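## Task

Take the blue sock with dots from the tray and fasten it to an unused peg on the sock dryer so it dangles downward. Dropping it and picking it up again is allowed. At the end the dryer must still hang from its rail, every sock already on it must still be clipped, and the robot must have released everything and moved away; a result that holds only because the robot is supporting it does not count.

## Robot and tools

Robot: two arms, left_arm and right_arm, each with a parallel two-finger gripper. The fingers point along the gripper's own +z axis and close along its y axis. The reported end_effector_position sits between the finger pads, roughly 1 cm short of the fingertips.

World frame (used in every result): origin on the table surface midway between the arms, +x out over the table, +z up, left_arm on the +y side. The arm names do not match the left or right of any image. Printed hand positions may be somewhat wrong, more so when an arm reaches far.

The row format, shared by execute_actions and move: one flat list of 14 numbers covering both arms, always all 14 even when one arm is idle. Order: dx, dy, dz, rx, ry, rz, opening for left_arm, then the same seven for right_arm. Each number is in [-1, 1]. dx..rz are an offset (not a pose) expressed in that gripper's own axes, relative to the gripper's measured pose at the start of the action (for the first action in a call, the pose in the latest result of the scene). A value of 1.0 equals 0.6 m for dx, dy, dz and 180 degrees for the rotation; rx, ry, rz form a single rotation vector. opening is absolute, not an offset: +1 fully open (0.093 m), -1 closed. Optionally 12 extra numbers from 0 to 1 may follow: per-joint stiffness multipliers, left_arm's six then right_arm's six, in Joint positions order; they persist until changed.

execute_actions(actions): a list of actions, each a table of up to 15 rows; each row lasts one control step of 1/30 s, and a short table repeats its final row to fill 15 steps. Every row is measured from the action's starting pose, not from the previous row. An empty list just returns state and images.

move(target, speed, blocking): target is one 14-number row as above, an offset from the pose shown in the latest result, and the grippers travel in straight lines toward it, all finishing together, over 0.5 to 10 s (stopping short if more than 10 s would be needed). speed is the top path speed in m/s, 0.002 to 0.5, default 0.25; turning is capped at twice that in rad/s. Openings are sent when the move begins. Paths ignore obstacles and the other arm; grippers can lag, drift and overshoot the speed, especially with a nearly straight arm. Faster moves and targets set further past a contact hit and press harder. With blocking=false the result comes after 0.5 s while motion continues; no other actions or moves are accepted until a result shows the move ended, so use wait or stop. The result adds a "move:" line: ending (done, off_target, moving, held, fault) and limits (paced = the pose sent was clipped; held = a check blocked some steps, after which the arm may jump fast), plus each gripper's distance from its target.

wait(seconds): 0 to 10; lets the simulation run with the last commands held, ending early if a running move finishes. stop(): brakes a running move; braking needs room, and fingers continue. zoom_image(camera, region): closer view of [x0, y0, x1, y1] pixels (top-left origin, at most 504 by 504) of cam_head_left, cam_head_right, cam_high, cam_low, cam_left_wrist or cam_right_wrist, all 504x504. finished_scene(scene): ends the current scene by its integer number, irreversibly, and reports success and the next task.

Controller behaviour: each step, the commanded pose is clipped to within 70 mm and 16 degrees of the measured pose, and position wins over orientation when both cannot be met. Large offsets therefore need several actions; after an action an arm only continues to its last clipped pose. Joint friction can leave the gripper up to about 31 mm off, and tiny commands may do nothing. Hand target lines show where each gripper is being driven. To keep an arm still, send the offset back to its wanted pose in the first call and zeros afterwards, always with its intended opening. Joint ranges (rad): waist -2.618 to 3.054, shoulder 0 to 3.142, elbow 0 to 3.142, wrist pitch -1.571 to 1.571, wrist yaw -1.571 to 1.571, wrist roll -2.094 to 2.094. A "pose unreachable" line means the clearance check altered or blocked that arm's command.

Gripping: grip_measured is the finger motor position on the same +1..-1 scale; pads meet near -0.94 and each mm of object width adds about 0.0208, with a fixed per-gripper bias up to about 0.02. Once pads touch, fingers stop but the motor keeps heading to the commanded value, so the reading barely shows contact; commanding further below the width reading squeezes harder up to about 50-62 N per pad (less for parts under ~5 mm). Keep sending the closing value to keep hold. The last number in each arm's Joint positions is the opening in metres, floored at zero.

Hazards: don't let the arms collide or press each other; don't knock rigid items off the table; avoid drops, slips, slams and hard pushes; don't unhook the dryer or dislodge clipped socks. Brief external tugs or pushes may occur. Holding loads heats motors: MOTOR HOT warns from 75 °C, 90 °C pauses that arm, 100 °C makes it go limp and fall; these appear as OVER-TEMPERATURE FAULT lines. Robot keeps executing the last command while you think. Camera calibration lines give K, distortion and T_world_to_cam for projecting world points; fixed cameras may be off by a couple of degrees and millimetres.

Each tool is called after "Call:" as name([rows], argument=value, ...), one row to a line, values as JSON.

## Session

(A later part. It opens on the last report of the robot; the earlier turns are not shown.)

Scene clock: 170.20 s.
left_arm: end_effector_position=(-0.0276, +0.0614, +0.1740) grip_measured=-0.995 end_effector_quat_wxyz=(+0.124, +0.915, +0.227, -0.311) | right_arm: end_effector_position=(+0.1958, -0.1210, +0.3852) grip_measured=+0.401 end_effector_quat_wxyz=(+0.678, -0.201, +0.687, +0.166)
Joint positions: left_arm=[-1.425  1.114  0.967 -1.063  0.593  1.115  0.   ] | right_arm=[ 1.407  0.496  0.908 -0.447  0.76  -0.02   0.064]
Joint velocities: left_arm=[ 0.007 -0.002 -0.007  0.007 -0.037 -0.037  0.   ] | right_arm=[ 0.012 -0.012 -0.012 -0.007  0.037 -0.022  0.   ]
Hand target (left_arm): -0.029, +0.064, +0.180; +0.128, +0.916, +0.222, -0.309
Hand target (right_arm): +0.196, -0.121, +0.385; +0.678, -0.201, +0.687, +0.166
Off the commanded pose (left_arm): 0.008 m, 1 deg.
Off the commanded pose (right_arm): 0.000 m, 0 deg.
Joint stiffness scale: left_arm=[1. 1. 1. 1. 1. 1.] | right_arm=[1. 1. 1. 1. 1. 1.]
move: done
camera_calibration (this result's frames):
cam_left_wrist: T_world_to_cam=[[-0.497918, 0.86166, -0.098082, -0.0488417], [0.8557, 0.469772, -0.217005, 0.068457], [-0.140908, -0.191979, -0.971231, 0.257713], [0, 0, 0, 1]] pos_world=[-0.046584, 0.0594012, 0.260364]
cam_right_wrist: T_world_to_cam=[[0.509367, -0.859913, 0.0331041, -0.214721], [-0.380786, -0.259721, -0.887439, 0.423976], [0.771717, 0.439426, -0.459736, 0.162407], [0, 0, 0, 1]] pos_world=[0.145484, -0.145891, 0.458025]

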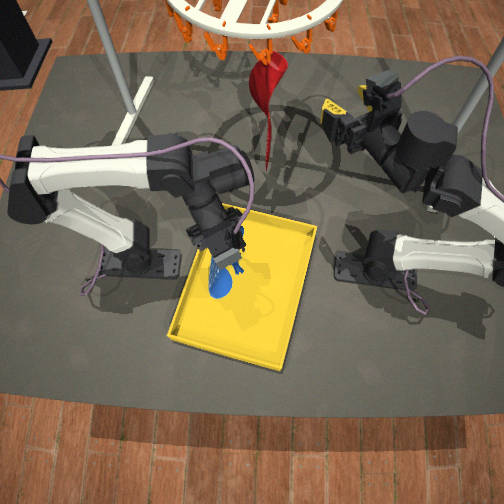

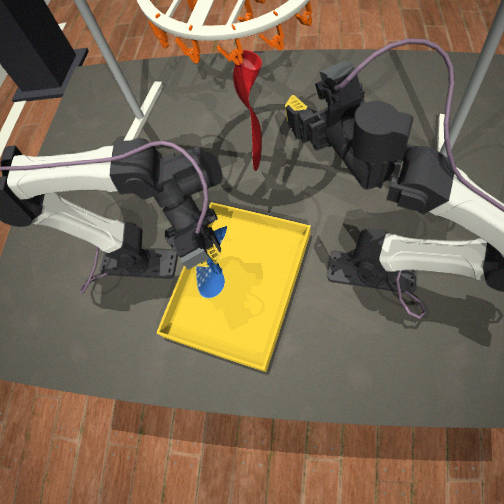

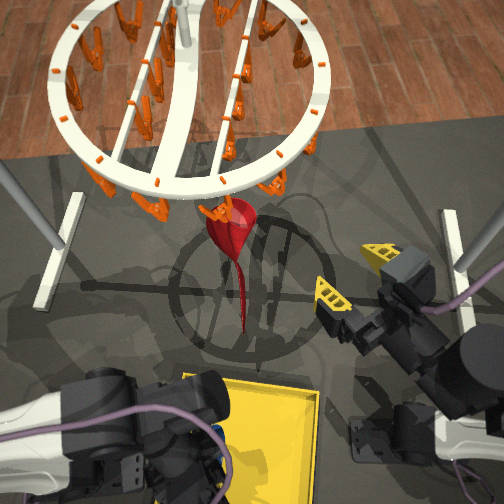

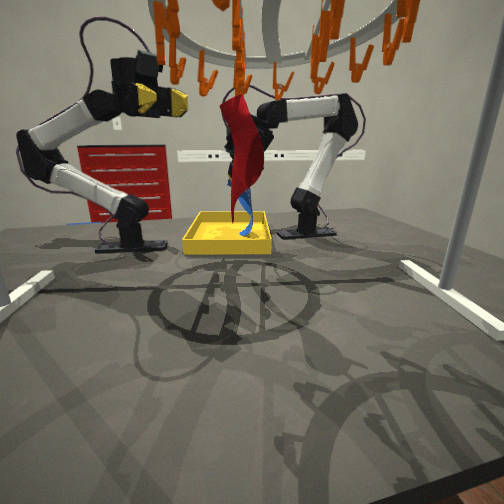

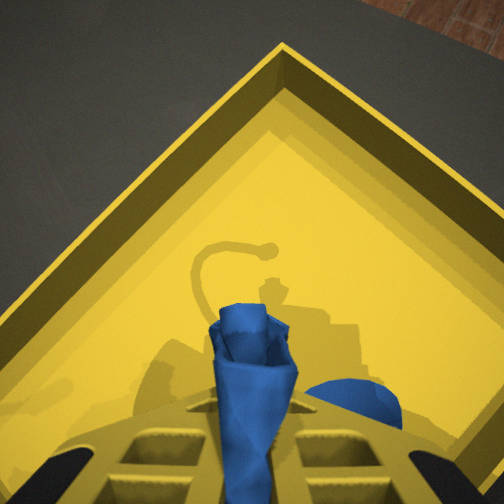

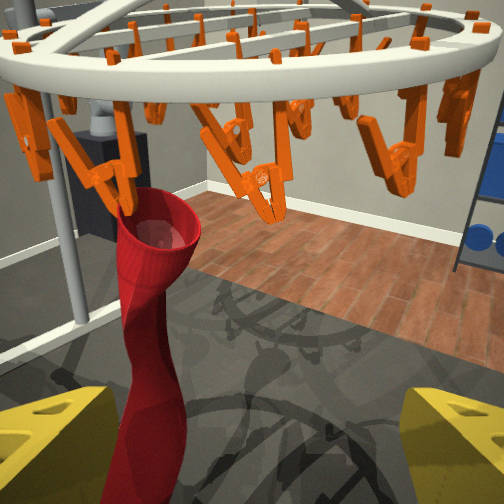

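Call:
move(target=[0.105,0.207,-0.204,-0.607,-0.235,-0.189,-1,-0.065,0,0.14,0,0,0,0.4], speed=0.25)

Scene clock: 191.13 s.
left_arm: end_effector_position=(+0.1428, +0.0274, +0.2405) grip_measured=-0.995 end_effector_quat_wxyz=(+0.746, +0.228, +0.562, -0.275) | right_arm: end_effector_position=(+0.2664, -0.0798, +0.4080) grip_measured=+0.401 end_effector_quat_wxyz=(+0.665, -0.203, +0.700, +0.164)
Joint positions: left_arm=[-1.629  1.283  0.124  1.572 -0.85   0.351  0.   ] | right_arm=[ 0.974  0.81   1.059 -0.315  0.327 -0.02   0.064]
Joint velocities: left_arm=[-0.002 -0.007 -0.002 -0.022 -0.022 -0.037  0.   ] | right_arm=[ 0.002 -0.017 -0.022  0.11  -0.037 -0.022 -0.001]
Hand target (left_arm): +0.141, +0.023, +0.242; +0.746, +0.228, +0.562, -0.275
Hand target (right_arm): +0.269, -0.079, +0.422; +0.676, -0.198, +0.690, +0.168
Off the commanded pose (left_arm): 0.008 m, 5 deg.
Off the commanded pose (right_arm): 0.014 m, 2 deg.
Joint stiffness scale: left_arm=[1. 1. 1. 1. 1. 1.] | right_arm=[1. 1. 1. 1. 1. 1.]
joint sent to its limit (left arm) — the command would take joint 4 (wrist pitch) past its upper limit, so that joint was sent only as far as its limit.
move: off_target (left_arm, right_arm)
camera_calibration (this result's frames):
cam_left_wrist: T_world_to_cam=[[-0.657046, -0.753263, -0.0297406, 0.122379], [-0.123348, 0.146345, -0.981513, 0.285548], [0.743691, -0.641231, -0.189069, 0.0377176], [0, 0, 0, 1]] pos_world=[0.0875799, 0.0745806, 0.29104]
cam_right_wrist: T_world_to_cam=[[0.510323, -0.859474, 0.029584, -0.214863], [-0.41012, -0.273463, -0.870069, 0.481394], [0.755891, 0.431883, -0.492042, 0.117078], [0, 0, 0, 1]] pos_world=[0.218581, -0.10359, 0.48281]

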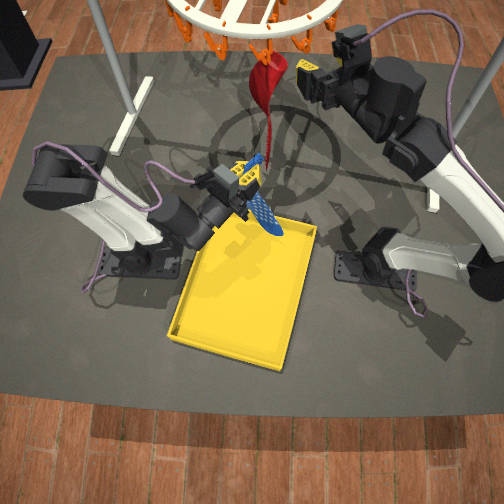

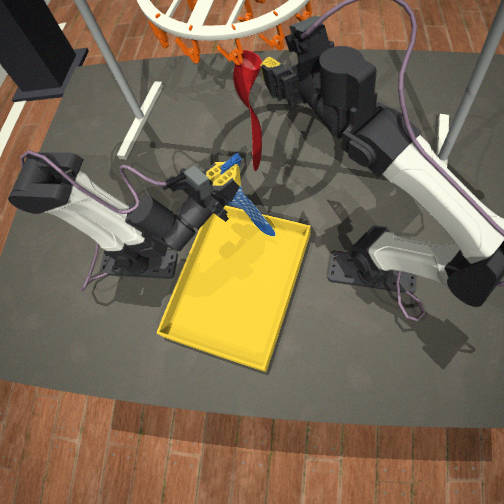

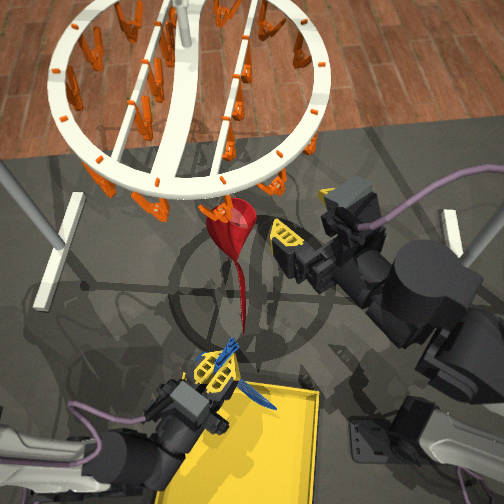

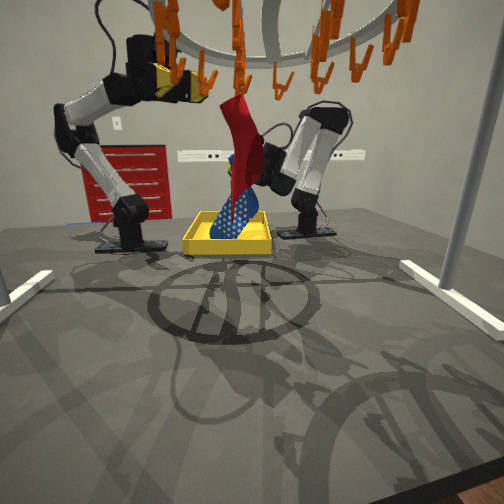

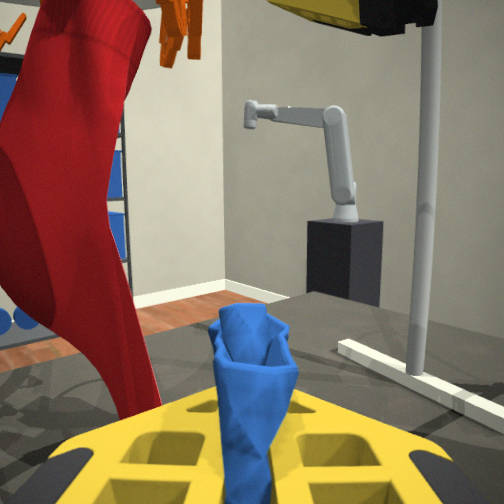

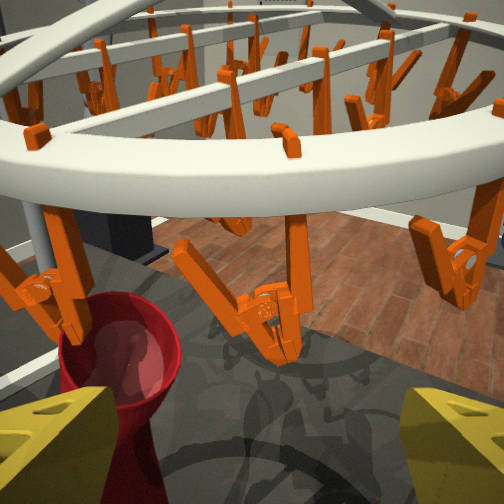

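Call:
execute_actions([
  [[0,0,0,0,0,0,-1,-0.025,0.004,0.05,0,-0.015,0,0.4]],
  [[0,0,0,0,0,0,-1,-0.02,0,0.045,0,0,0,0.4]],
])

Call:
zoom_image(camera="cam_low", region=[130, 30, 270, 130])

Scene clock: 199.83 s.
left_arm: end_effector_position=(+0.1430, +0.0277, +0.2407) grip_measured=-0.995 end_effector_quat_wxyz=(+0.746, +0.227, +0.562, -0.275) | right_arm: end_effector_position=(+0.3128, -0.0461, +0.3985) grip_measured=+0.401 end_effector_quat_wxyz=(+0.653, -0.212, +0.710, +0.155)
Joint positions: left_arm=[-1.629  1.283  0.124  1.574 -0.852  0.351  0.   ] | right_arm=[ 0.907  1.012  1.116 -0.206  0.261 -0.03   0.064]
Joint velocities: left_arm=[-0.007 -0.012  0.012  0.037 -0.007 -0.051  0.   ] | right_arm=[ 0.002 -0.007  0.007  0.007  0.007  0.037 -0.   ]
Hand target (left_arm): +0.143, +0.028, +0.241; +0.746, +0.227, +0.562, -0.275
Hand target (right_arm): +0.314, -0.047, +0.414; +0.665, -0.206, +0.699, +0.162
Off the commanded pose (left_arm): 0.000 m, 0 deg.
Off the commanded pose (right_arm): 0.015 m, 2 deg.
Joint stiffness scale: left_arm=[1. 1. 1. 1. 1. 1.] | right_arm=[1. 1. 1. 1. 1. 1.]
camera_calibration (this result's frames):
cam_left_wrist: T_world_to_cam=[[-0.655931, -0.754293, -0.0282224, 0.122245], [-0.12404, 0.144595, -0.981686, 0.285956], [0.74456, -0.640417, -0.188406, 0.0375147], [0, 0, 0, 1]] pos_world=[0.0877225, 0.0748862, 0.291237]
cam_right_wrist: T_world_to_cam=[[0.511358, -0.858234, 0.0441418, -0.215338], [-0.430348, -0.300197, -0.851283, 0.498951], [0.743851, 0.416313, -0.522848, 0.078117], [0, 0, 0, 1]] pos_world=[0.26673, -0.0675482, 0.475097]

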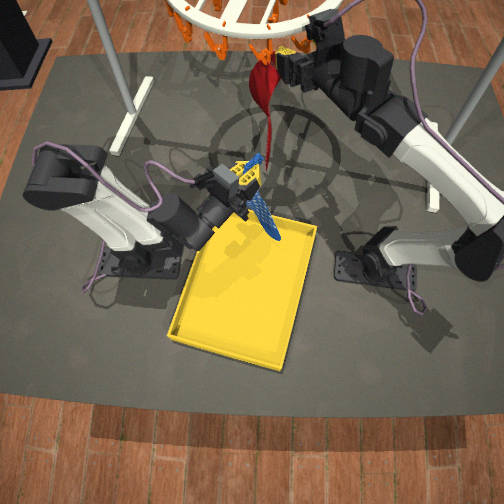

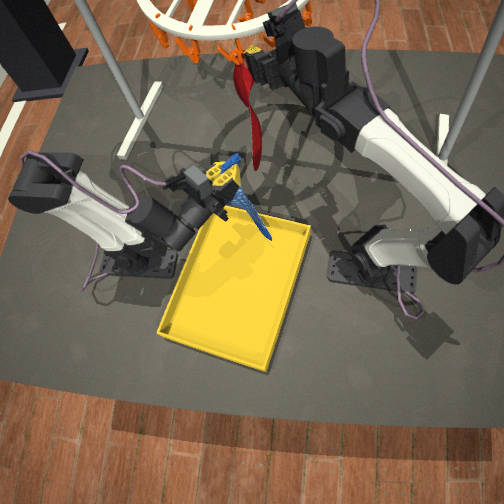

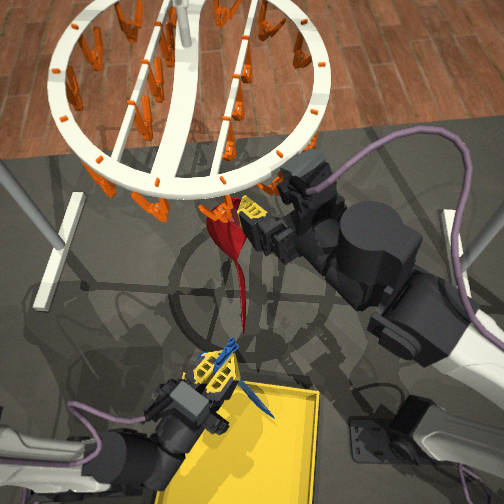

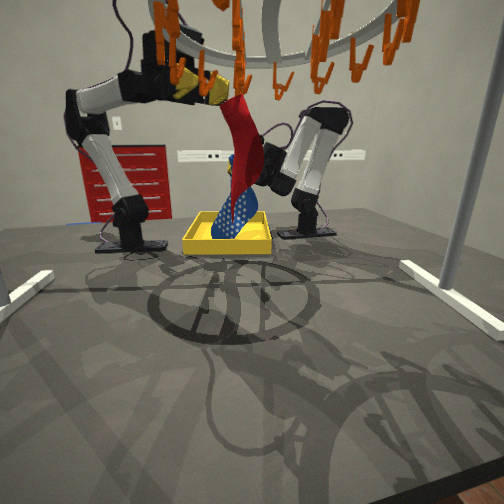

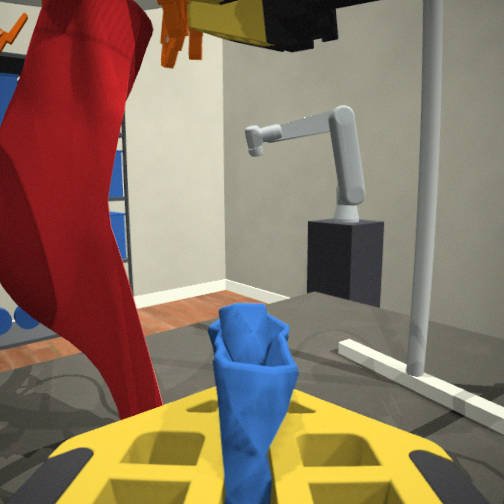

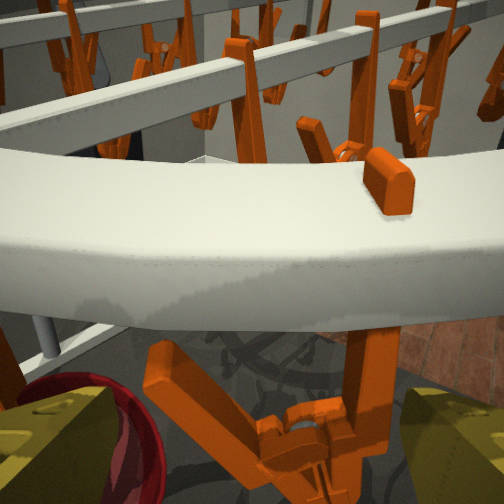

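Region (130, 30, 270, 130) of cam_low's 504x504 image, scaled by 3.600, with more detail than that image has; it fills the top 360 rows of this view, and the rest is white.

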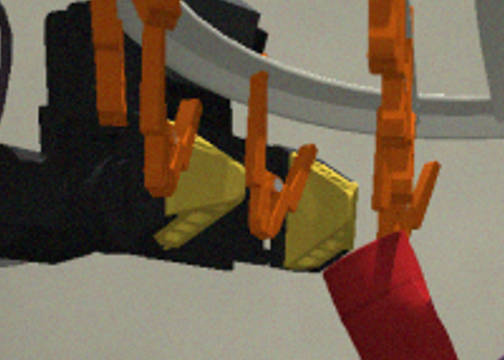

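Call:
move(target=[0,0,0,0,0,0,-1,-0.062,-0.012,0.005,0,-0.03,0,0.4], speed=0.05)

Call:
zoom_image(camera="cam_low", region=[130, 30, 270, 130])

Scene clock: 207.50 s.
left_arm: end_effector_position=(+0.1430, +0.0277, +0.2407) grip_measured=-0.995 end_effector_quat_wxyz=(+0.746, +0.227, +0.562, -0.275) | right_arm: end_effector_position=(+0.3174, -0.0486, +0.4222) grip_measured=+0.401 end_effector_quat_wxyz=(+0.675, -0.207, +0.690, +0.162)
Joint positions: left_arm=[-1.629  1.283  0.124  1.574 -0.852  0.351  0.   ] | right_arm=[ 0.879  1.026  1.159 -0.172  0.229 -0.048  0.064]
Joint velocities: left_arm=[ 0.002  0.002  0.007  0.022 -0.007 -0.11   0.   ] | right_arm=[-0.017 -0.012 -0.012 -0.051 -0.022 -0.095 -0.001]
Hand target (left_arm): +0.143, +0.028, +0.241; +0.746, +0.227, +0.562, -0.275
Hand target (right_arm): +0.321, -0.048, +0.435; +0.686, -0.204, +0.678, +0.165
Off the commanded pose (left_arm): 0.000 m, 0 deg.
Off the commanded pose (right_arm): 0.014 m, 2 deg.
Joint stiffness scale: left_arm=[1. 1. 1. 1. 1. 1.] | right_arm=[1. 1. 1. 1. 1. 1.]
move: off_target (right_arm)
camera_calibration (this result's frames):
cam_left_wrist: T_world_to_cam=[[-0.655931, -0.754293, -0.0282224, 0.122245], [-0.12404, 0.144595, -0.981686, 0.285956], [0.74456, -0.640417, -0.188406, 0.0375147], [0, 0, 0, 1]] pos_world=[0.0877225, 0.0748862, 0.291237]
cam_right_wrist: T_world_to_cam=[[0.512604, -0.857411, 0.0456412, -0.221836], [-0.383167, -0.275999, -0.88148, 0.519298], [0.768388, 0.434362, -0.47001, 0.0589], [0, 0, 0, 1]] pos_world=[0.267434, -0.072463, 0.49556]

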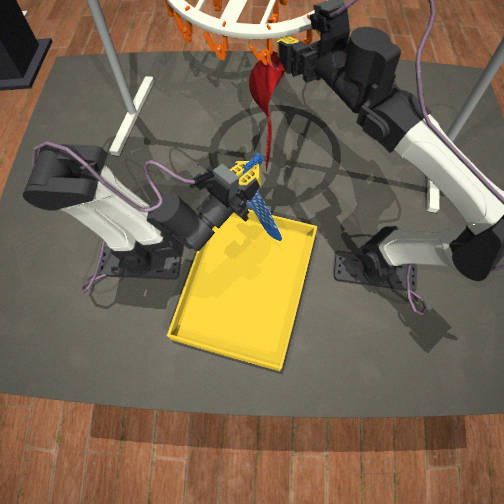

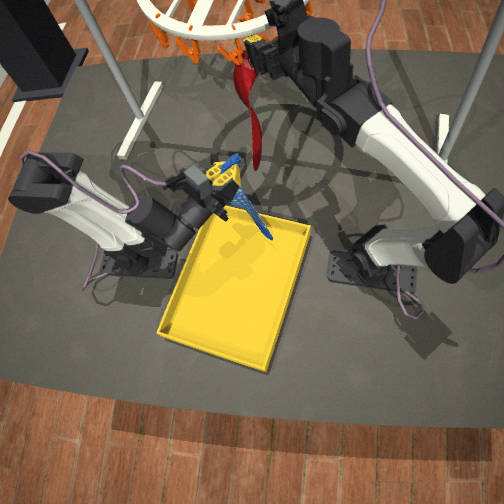

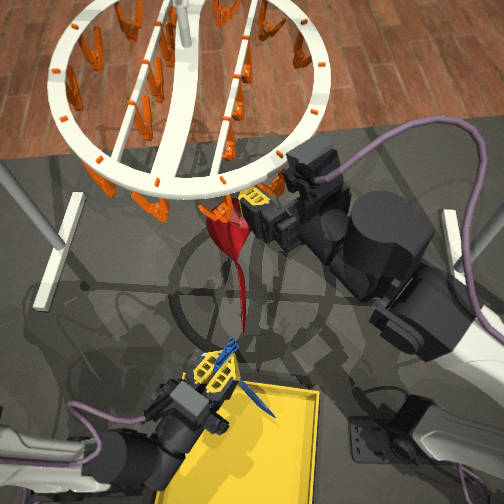

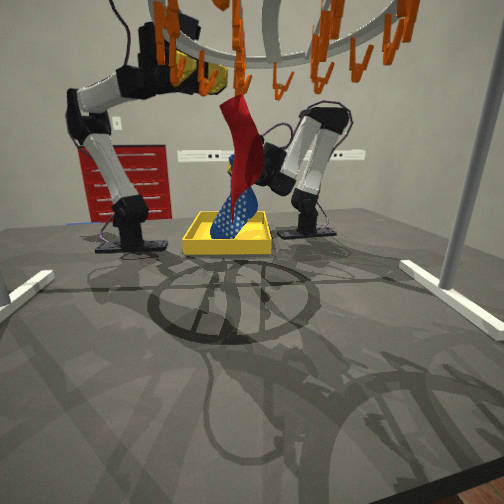

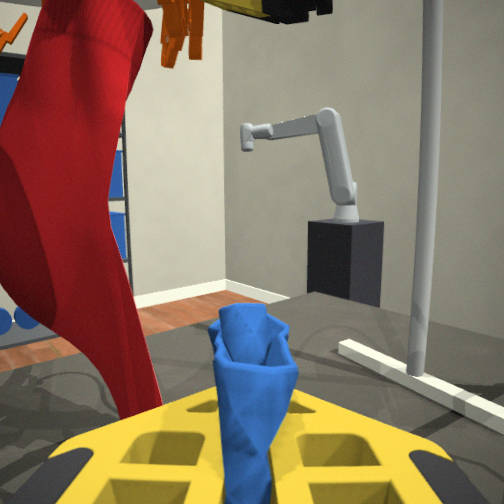

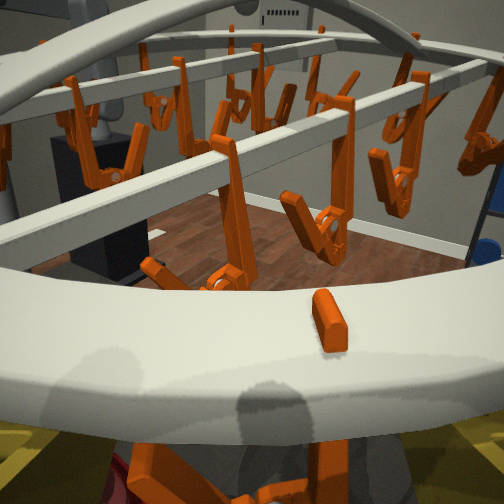

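Region (130, 30, 270, 130) of cam_low's 504x504 image, scaled by 3.600, with more detail than that image has; it fills the top 360 rows of this view, and the rest is white.

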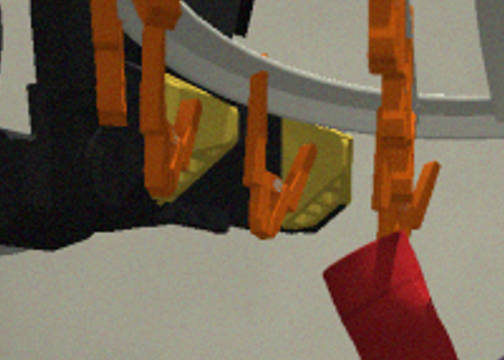

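Call:
zoom_image(camera="cam_high", region=[200, 130, 340, 250])

Call:
zoom_image(camera="cam_head_left", region=[240, 0, 360, 90])

Region (200, 130, 340, 250) of cam_high's 504x504 image, scaled by 3.600, with more detail than that image has; it fills the top 432 rows of this view, and the rest is white.

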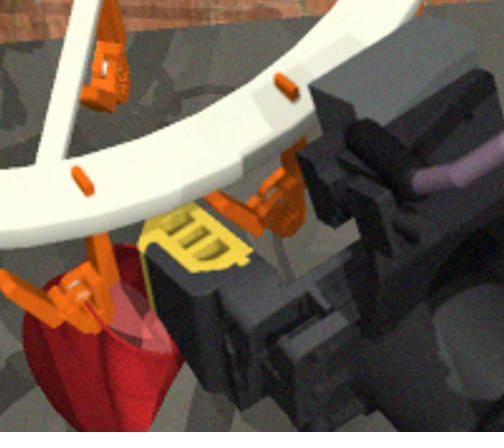

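Region (240, 0, 360, 90) of cam_head_left's 504x504 image, scaled by 4.200, with more detail than that image has; it fills the top 378 rows of this view, and the rest is white.

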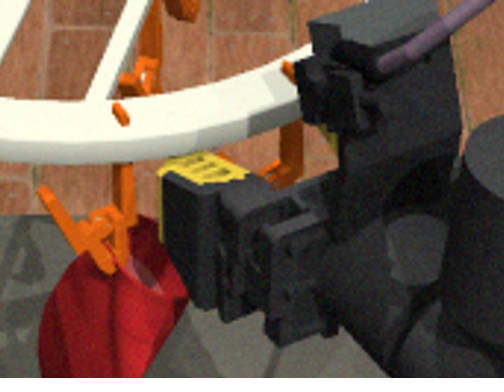

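Call:
execute_actions([
  [[0,0,0,0,0,0,-1,0,0,0,0,0,0,-0.05]],
  [[0,0,0,0,0,0,-1,0,0,0,0,0,0,-0.45]],
  [[0,0,0,0,0,0,-1,0,0,0,0,0,0,-0.45]],
])

Call:
zoom_image(camera="cam_low", region=[130, 30, 270, 130])

Scene clock: 224.43 s.
left_arm: end_effector_position=(+0.1430, +0.0277, +0.2407) grip_measured=-0.995 end_effector_quat_wxyz=(+0.746, +0.227, +0.562, -0.275) | right_arm: end_effector_position=(+0.3173, -0.0483, +0.4221) grip_measured=-0.437 end_effector_quat_wxyz=(+0.675, -0.208, +0.689, +0.162)
Joint positions: left_arm=[-1.629  1.283  0.124  1.574 -0.852  0.351  0.   ] | right_arm=[ 0.879  1.026  1.159 -0.171  0.227 -0.049  0.024]
Joint velocities: left_arm=[ 0.007 -0.002 -0.007  0.022  0.037 -0.051  0.   ] | right_arm=[ 0.007  0.007 -0.002  0.007 -0.081  0.066  0.001]
Hand target (left_arm): +0.143, +0.028, +0.241; +0.746, +0.227, +0.562, -0.275
Hand target (right_arm): +0.317, -0.048, +0.422; +0.675, -0.208, +0.689, +0.162
Off the commanded pose (left_arm): 0.000 m, 0 deg.
Off the commanded pose (right_arm): 0.000 m, 0 deg.
Joint stiffness scale: left_arm=[1. 1. 1. 1. 1. 1.] | right_arm=[1. 1. 1. 1. 1. 1.]
camera_calibration (this result's frames):
cam_left_wrist: T_world_to_cam=[[-0.655931, -0.754293, -0.0282224, 0.122245], [-0.12404, 0.144595, -0.981686, 0.285956], [0.74456, -0.640417, -0.188406, 0.0375147], [0, 0, 0, 1]] pos_world=[0.0877225, 0.0748862, 0.291237]
cam_right_wrist: T_world_to_cam=[[0.513916, -0.856608, 0.0459651, -0.222066], [-0.382607, -0.276841, -0.881459, 0.519105], [0.767791, 0.435409, -0.470017, 0.0590243], [0, 0, 0, 1]] pos_world=[0.267418, -0.0722137, 0.49552]

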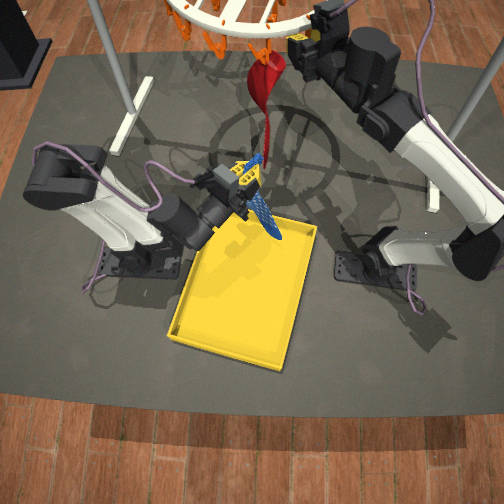

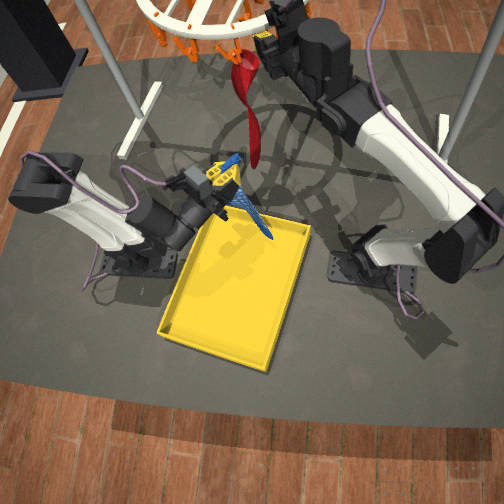

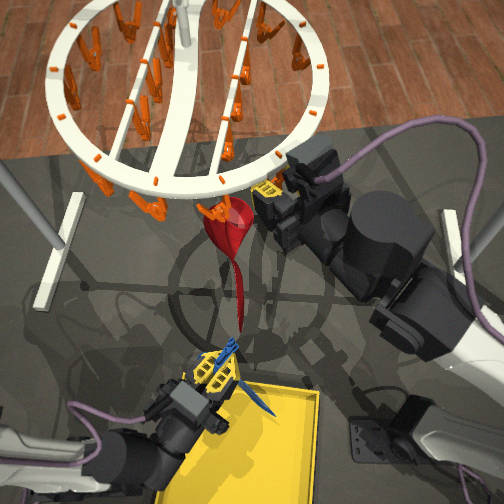

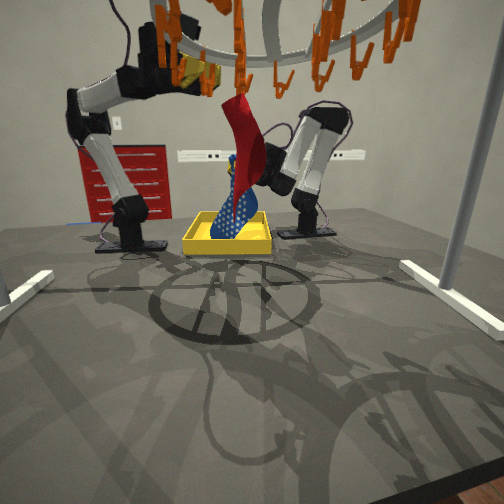

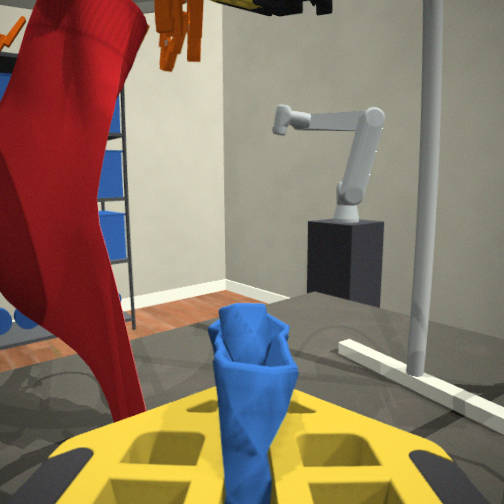

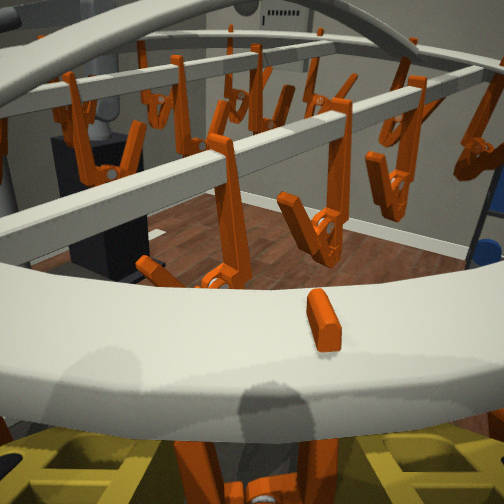

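Region (130, 30, 270, 130) of cam_low's 504x504 image, scaled by 3.600, with more detail than that image has; it fills the top 360 rows of this view, and the rest is white.

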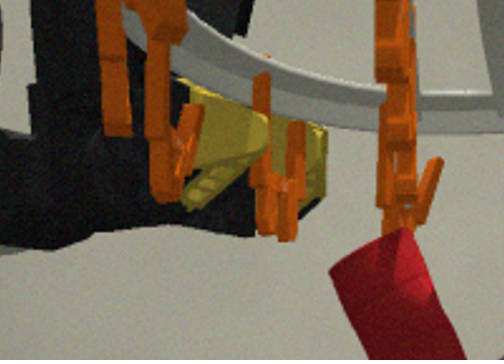

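Call:
move(target=[-0.017,0.029,0.251,-0.137,-0.132,0.061,-1,0,0,0,0,0,0,-0.72], speed=0.12)

Call:
zoom_image(camera="cam_low", region=[130, 40, 290, 200])

Scene clock: 236.07 s.
left_arm: end_effector_position=(+0.2556, -0.0524, +0.2920) grip_measured=-0.995 end_effector_quat_wxyz=(+0.811, +0.140, +0.549, -0.149) | right_arm: end_effector_position=(+0.3173, -0.0483, +0.4221) grip_measured=-0.546 end_effector_quat_wxyz=(+0.675, -0.208, +0.689, +0.162)
Joint positions: left_arm=[-1.298  1.724  0.686  1.576 -0.794  0.469  0.   ] | right_arm=[ 0.879  1.026  1.159 -0.171  0.227 -0.049  0.019]
Joint velocities: left_arm=[-0.002 -0.017  0.017 -0.022 -0.051  0.081  0.   ] | right_arm=[ 0.002  0.007  0.007 -0.007 -0.051 -0.066  0.   ]
Hand target (left_arm): +0.261, -0.055, +0.290; +0.812, +0.138, +0.550, -0.140
Hand target (right_arm): +0.317, -0.048, +0.422; +0.675, -0.208, +0.689, +0.162
Off the commanded pose (left_arm): 0.005 m, 21 deg; orientation clipped at the last step of the last action.
Off the commanded pose (right_arm): 0.000 m, 0 deg.
Joint stiffness scale: left_arm=[1. 1. 1. 1. 1. 1.] | right_arm=[1. 1. 1. 1. 1. 1.]
joint sent to its limit (left arm) — the command would take joint 4 (wrist pitch) past its upper limit, so that joint was sent only as far as its limit.
move: off_target (left_arm); limits=paced
camera_calibration (this result's frames):
cam_left_wrist: T_world_to_cam=[[-0.383542, -0.921608, -0.0594543, 0.0678995], [-0.060682, 0.0893877, -0.994147, 0.346387], [0.921528, -0.377689, -0.0902089, -0.148162], [0, 0, 0, 1]] pos_world=[0.183597, -0.0243451, 0.33503]
cam_right_wrist: T_world_to_cam=[[0.513916, -0.856608, 0.0459651, -0.222066], [-0.382607, -0.276841, -0.881459, 0.519105], [0.767791, 0.435409, -0.470017, 0.0590243], [0, 0, 0, 1]] pos_world=[0.267418, -0.0722137, 0.49552]

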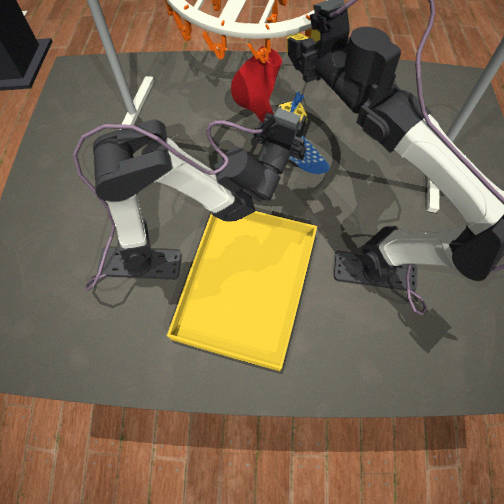

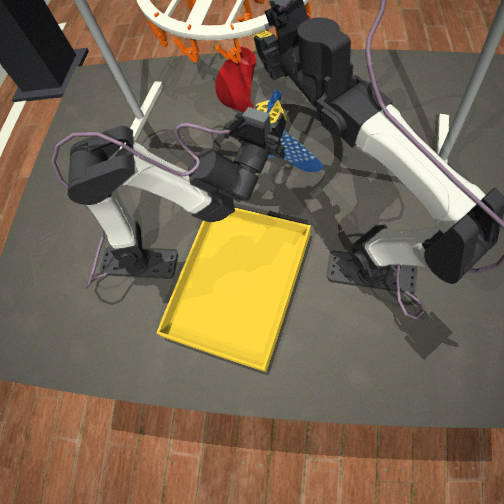

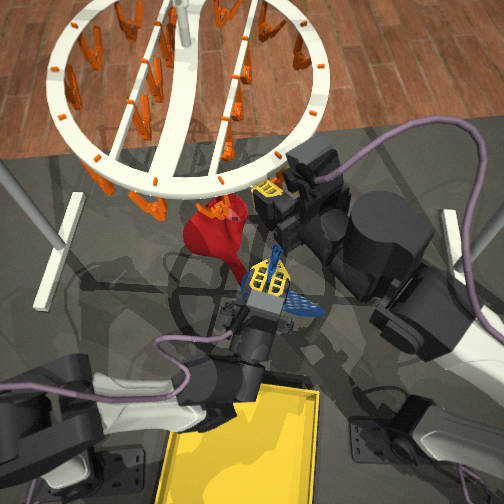

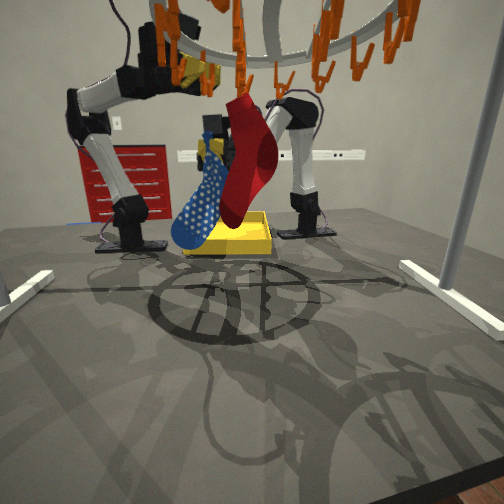

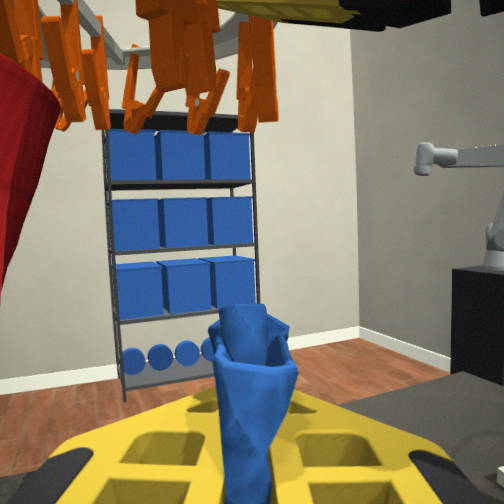

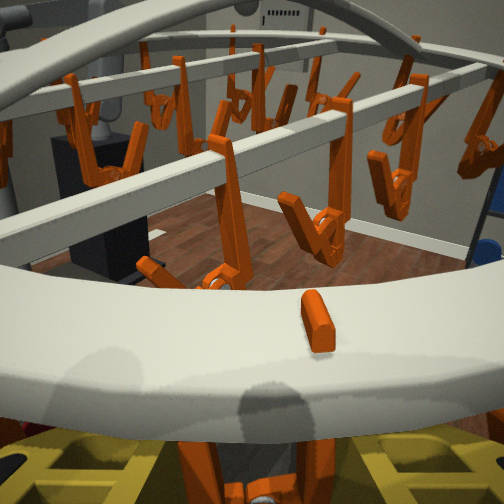

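Region (130, 40, 290, 200) of cam_low's 504x504 image, scaled by 3.150, with more detail than that image has.

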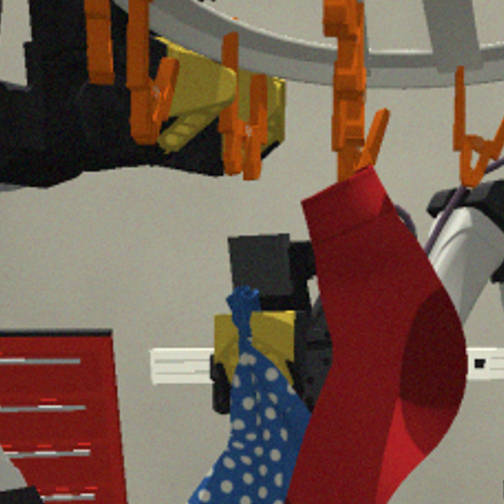

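Call:
move(target=[-0.027,0.025,0.078,0.049,-0.068,-0.047,-1,0,0,0,0,0,0,-0.58], speed=0.08)

Call:
zoom_image(camera="cam_low", region=[150, 40, 270, 160])

Scene clock: 246.57 s.
left_arm: end_effector_position=(+0.2916, -0.0530, +0.3223) grip_measured=-0.995 end_effector_quat_wxyz=(+0.824, +0.156, +0.478, -0.261) | right_arm: end_effector_position=(+0.3173, -0.0483, +0.4221) grip_measured=-0.546 end_effector_quat_wxyz=(+0.675, -0.208, +0.689, +0.162)
Joint positions: left_arm=[-1.091  1.724  0.716  1.576 -0.407  0.256  0.   ] | right_arm=[ 0.879  1.026  1.159 -0.171  0.227 -0.049  0.019]
Joint velocities: left_arm=[ 0.002 -0.007 -0.007 -0.007  0.007 -0.051  0.   ] | right_arm=[-0.017 -0.002  0.002 -0.051  0.007 -0.11  -0.001]
Hand target (left_arm): +0.296, -0.055, +0.324; +0.826, +0.153, +0.475, -0.263
Hand target (right_arm): +0.317, -0.048, +0.422; +0.675, -0.208, +0.689, +0.162
Off the commanded pose (left_arm): 0.005 m, 3 deg.
Off the commanded pose (right_arm): 0.000 m, 0 deg.
Joint stiffness scale: left_arm=[1. 1. 1. 1. 1. 1.] | right_arm=[1. 1. 1. 1. 1. 1.]
joint sent to its limit (left arm) — the command would take joint 4 (wrist pitch) past its upper limit, so that joint was sent only as far as its limit.
move: off_target (left_arm)
camera_calibration (this result's frames):
cam_left_wrist: T_world_to_cam=[[-0.568277, -0.822835, -0.00194776, 0.123516], [0.0489888, -0.0314702, -0.998303, 0.341741], [0.821378, -0.567408, 0.0581935, -0.207511], [0, 0, 0, 1]] pos_world=[0.223894, -0.00535576, 0.353478]
cam_right_wrist: T_world_to_cam=[[0.513916, -0.856608, 0.0459651, -0.222066], [-0.382607, -0.276841, -0.881459, 0.519105], [0.767791, 0.435409, -0.470017, 0.0590243], [0, 0, 0, 1]] pos_world=[0.267418, -0.0722137, 0.49552]

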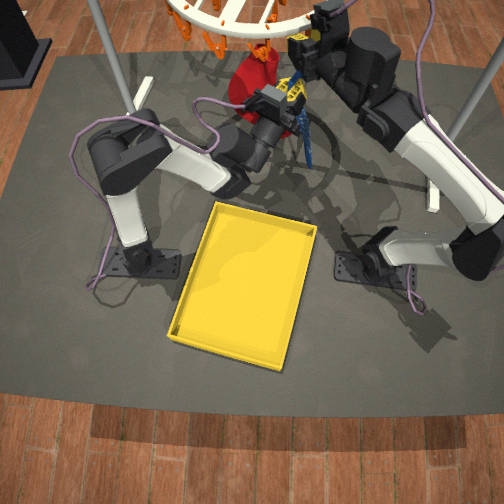

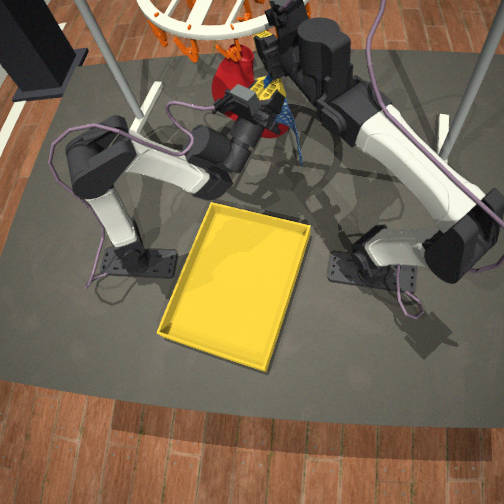

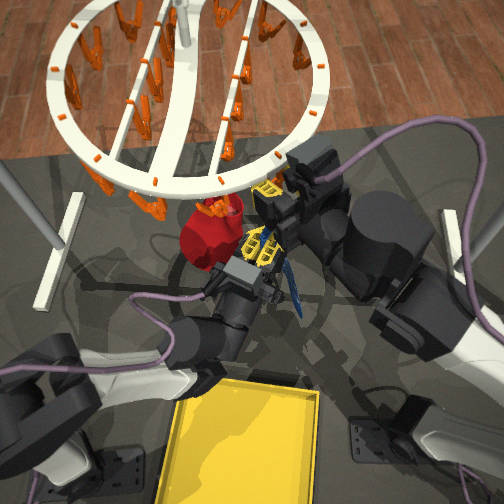

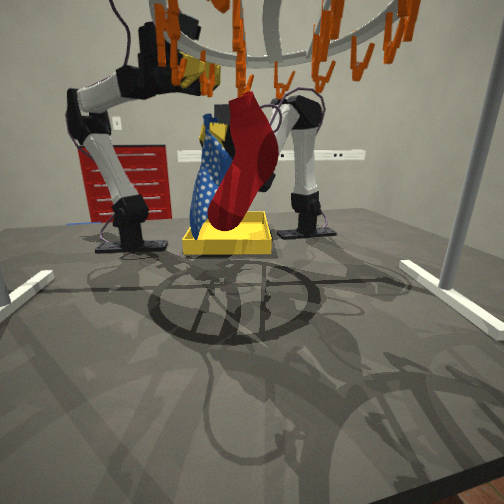

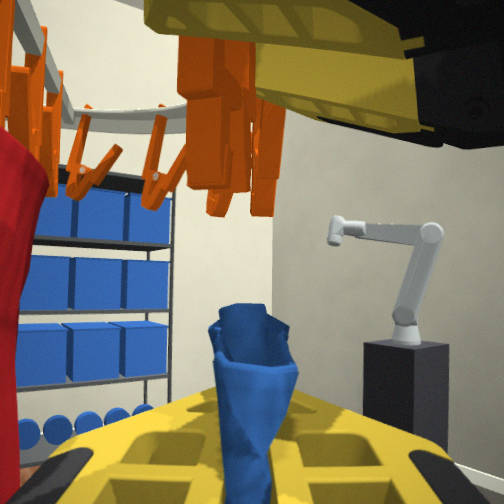

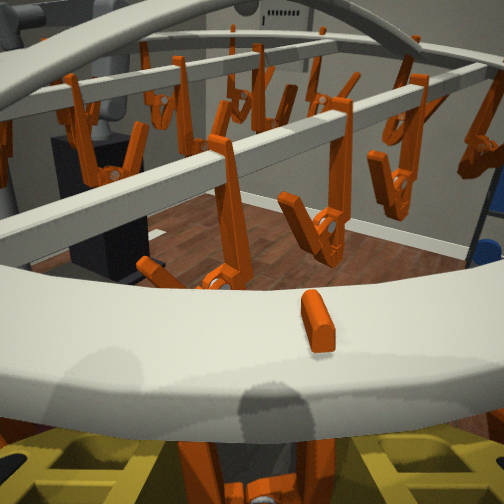

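Region (150, 40, 270, 160) of cam_low's 504x504 image, scaled by 4.200, with more detail than that image has.

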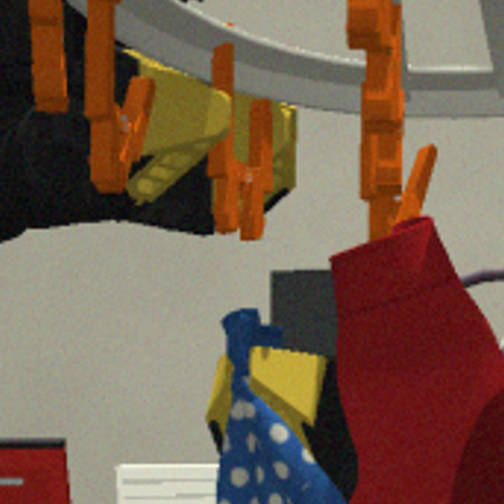

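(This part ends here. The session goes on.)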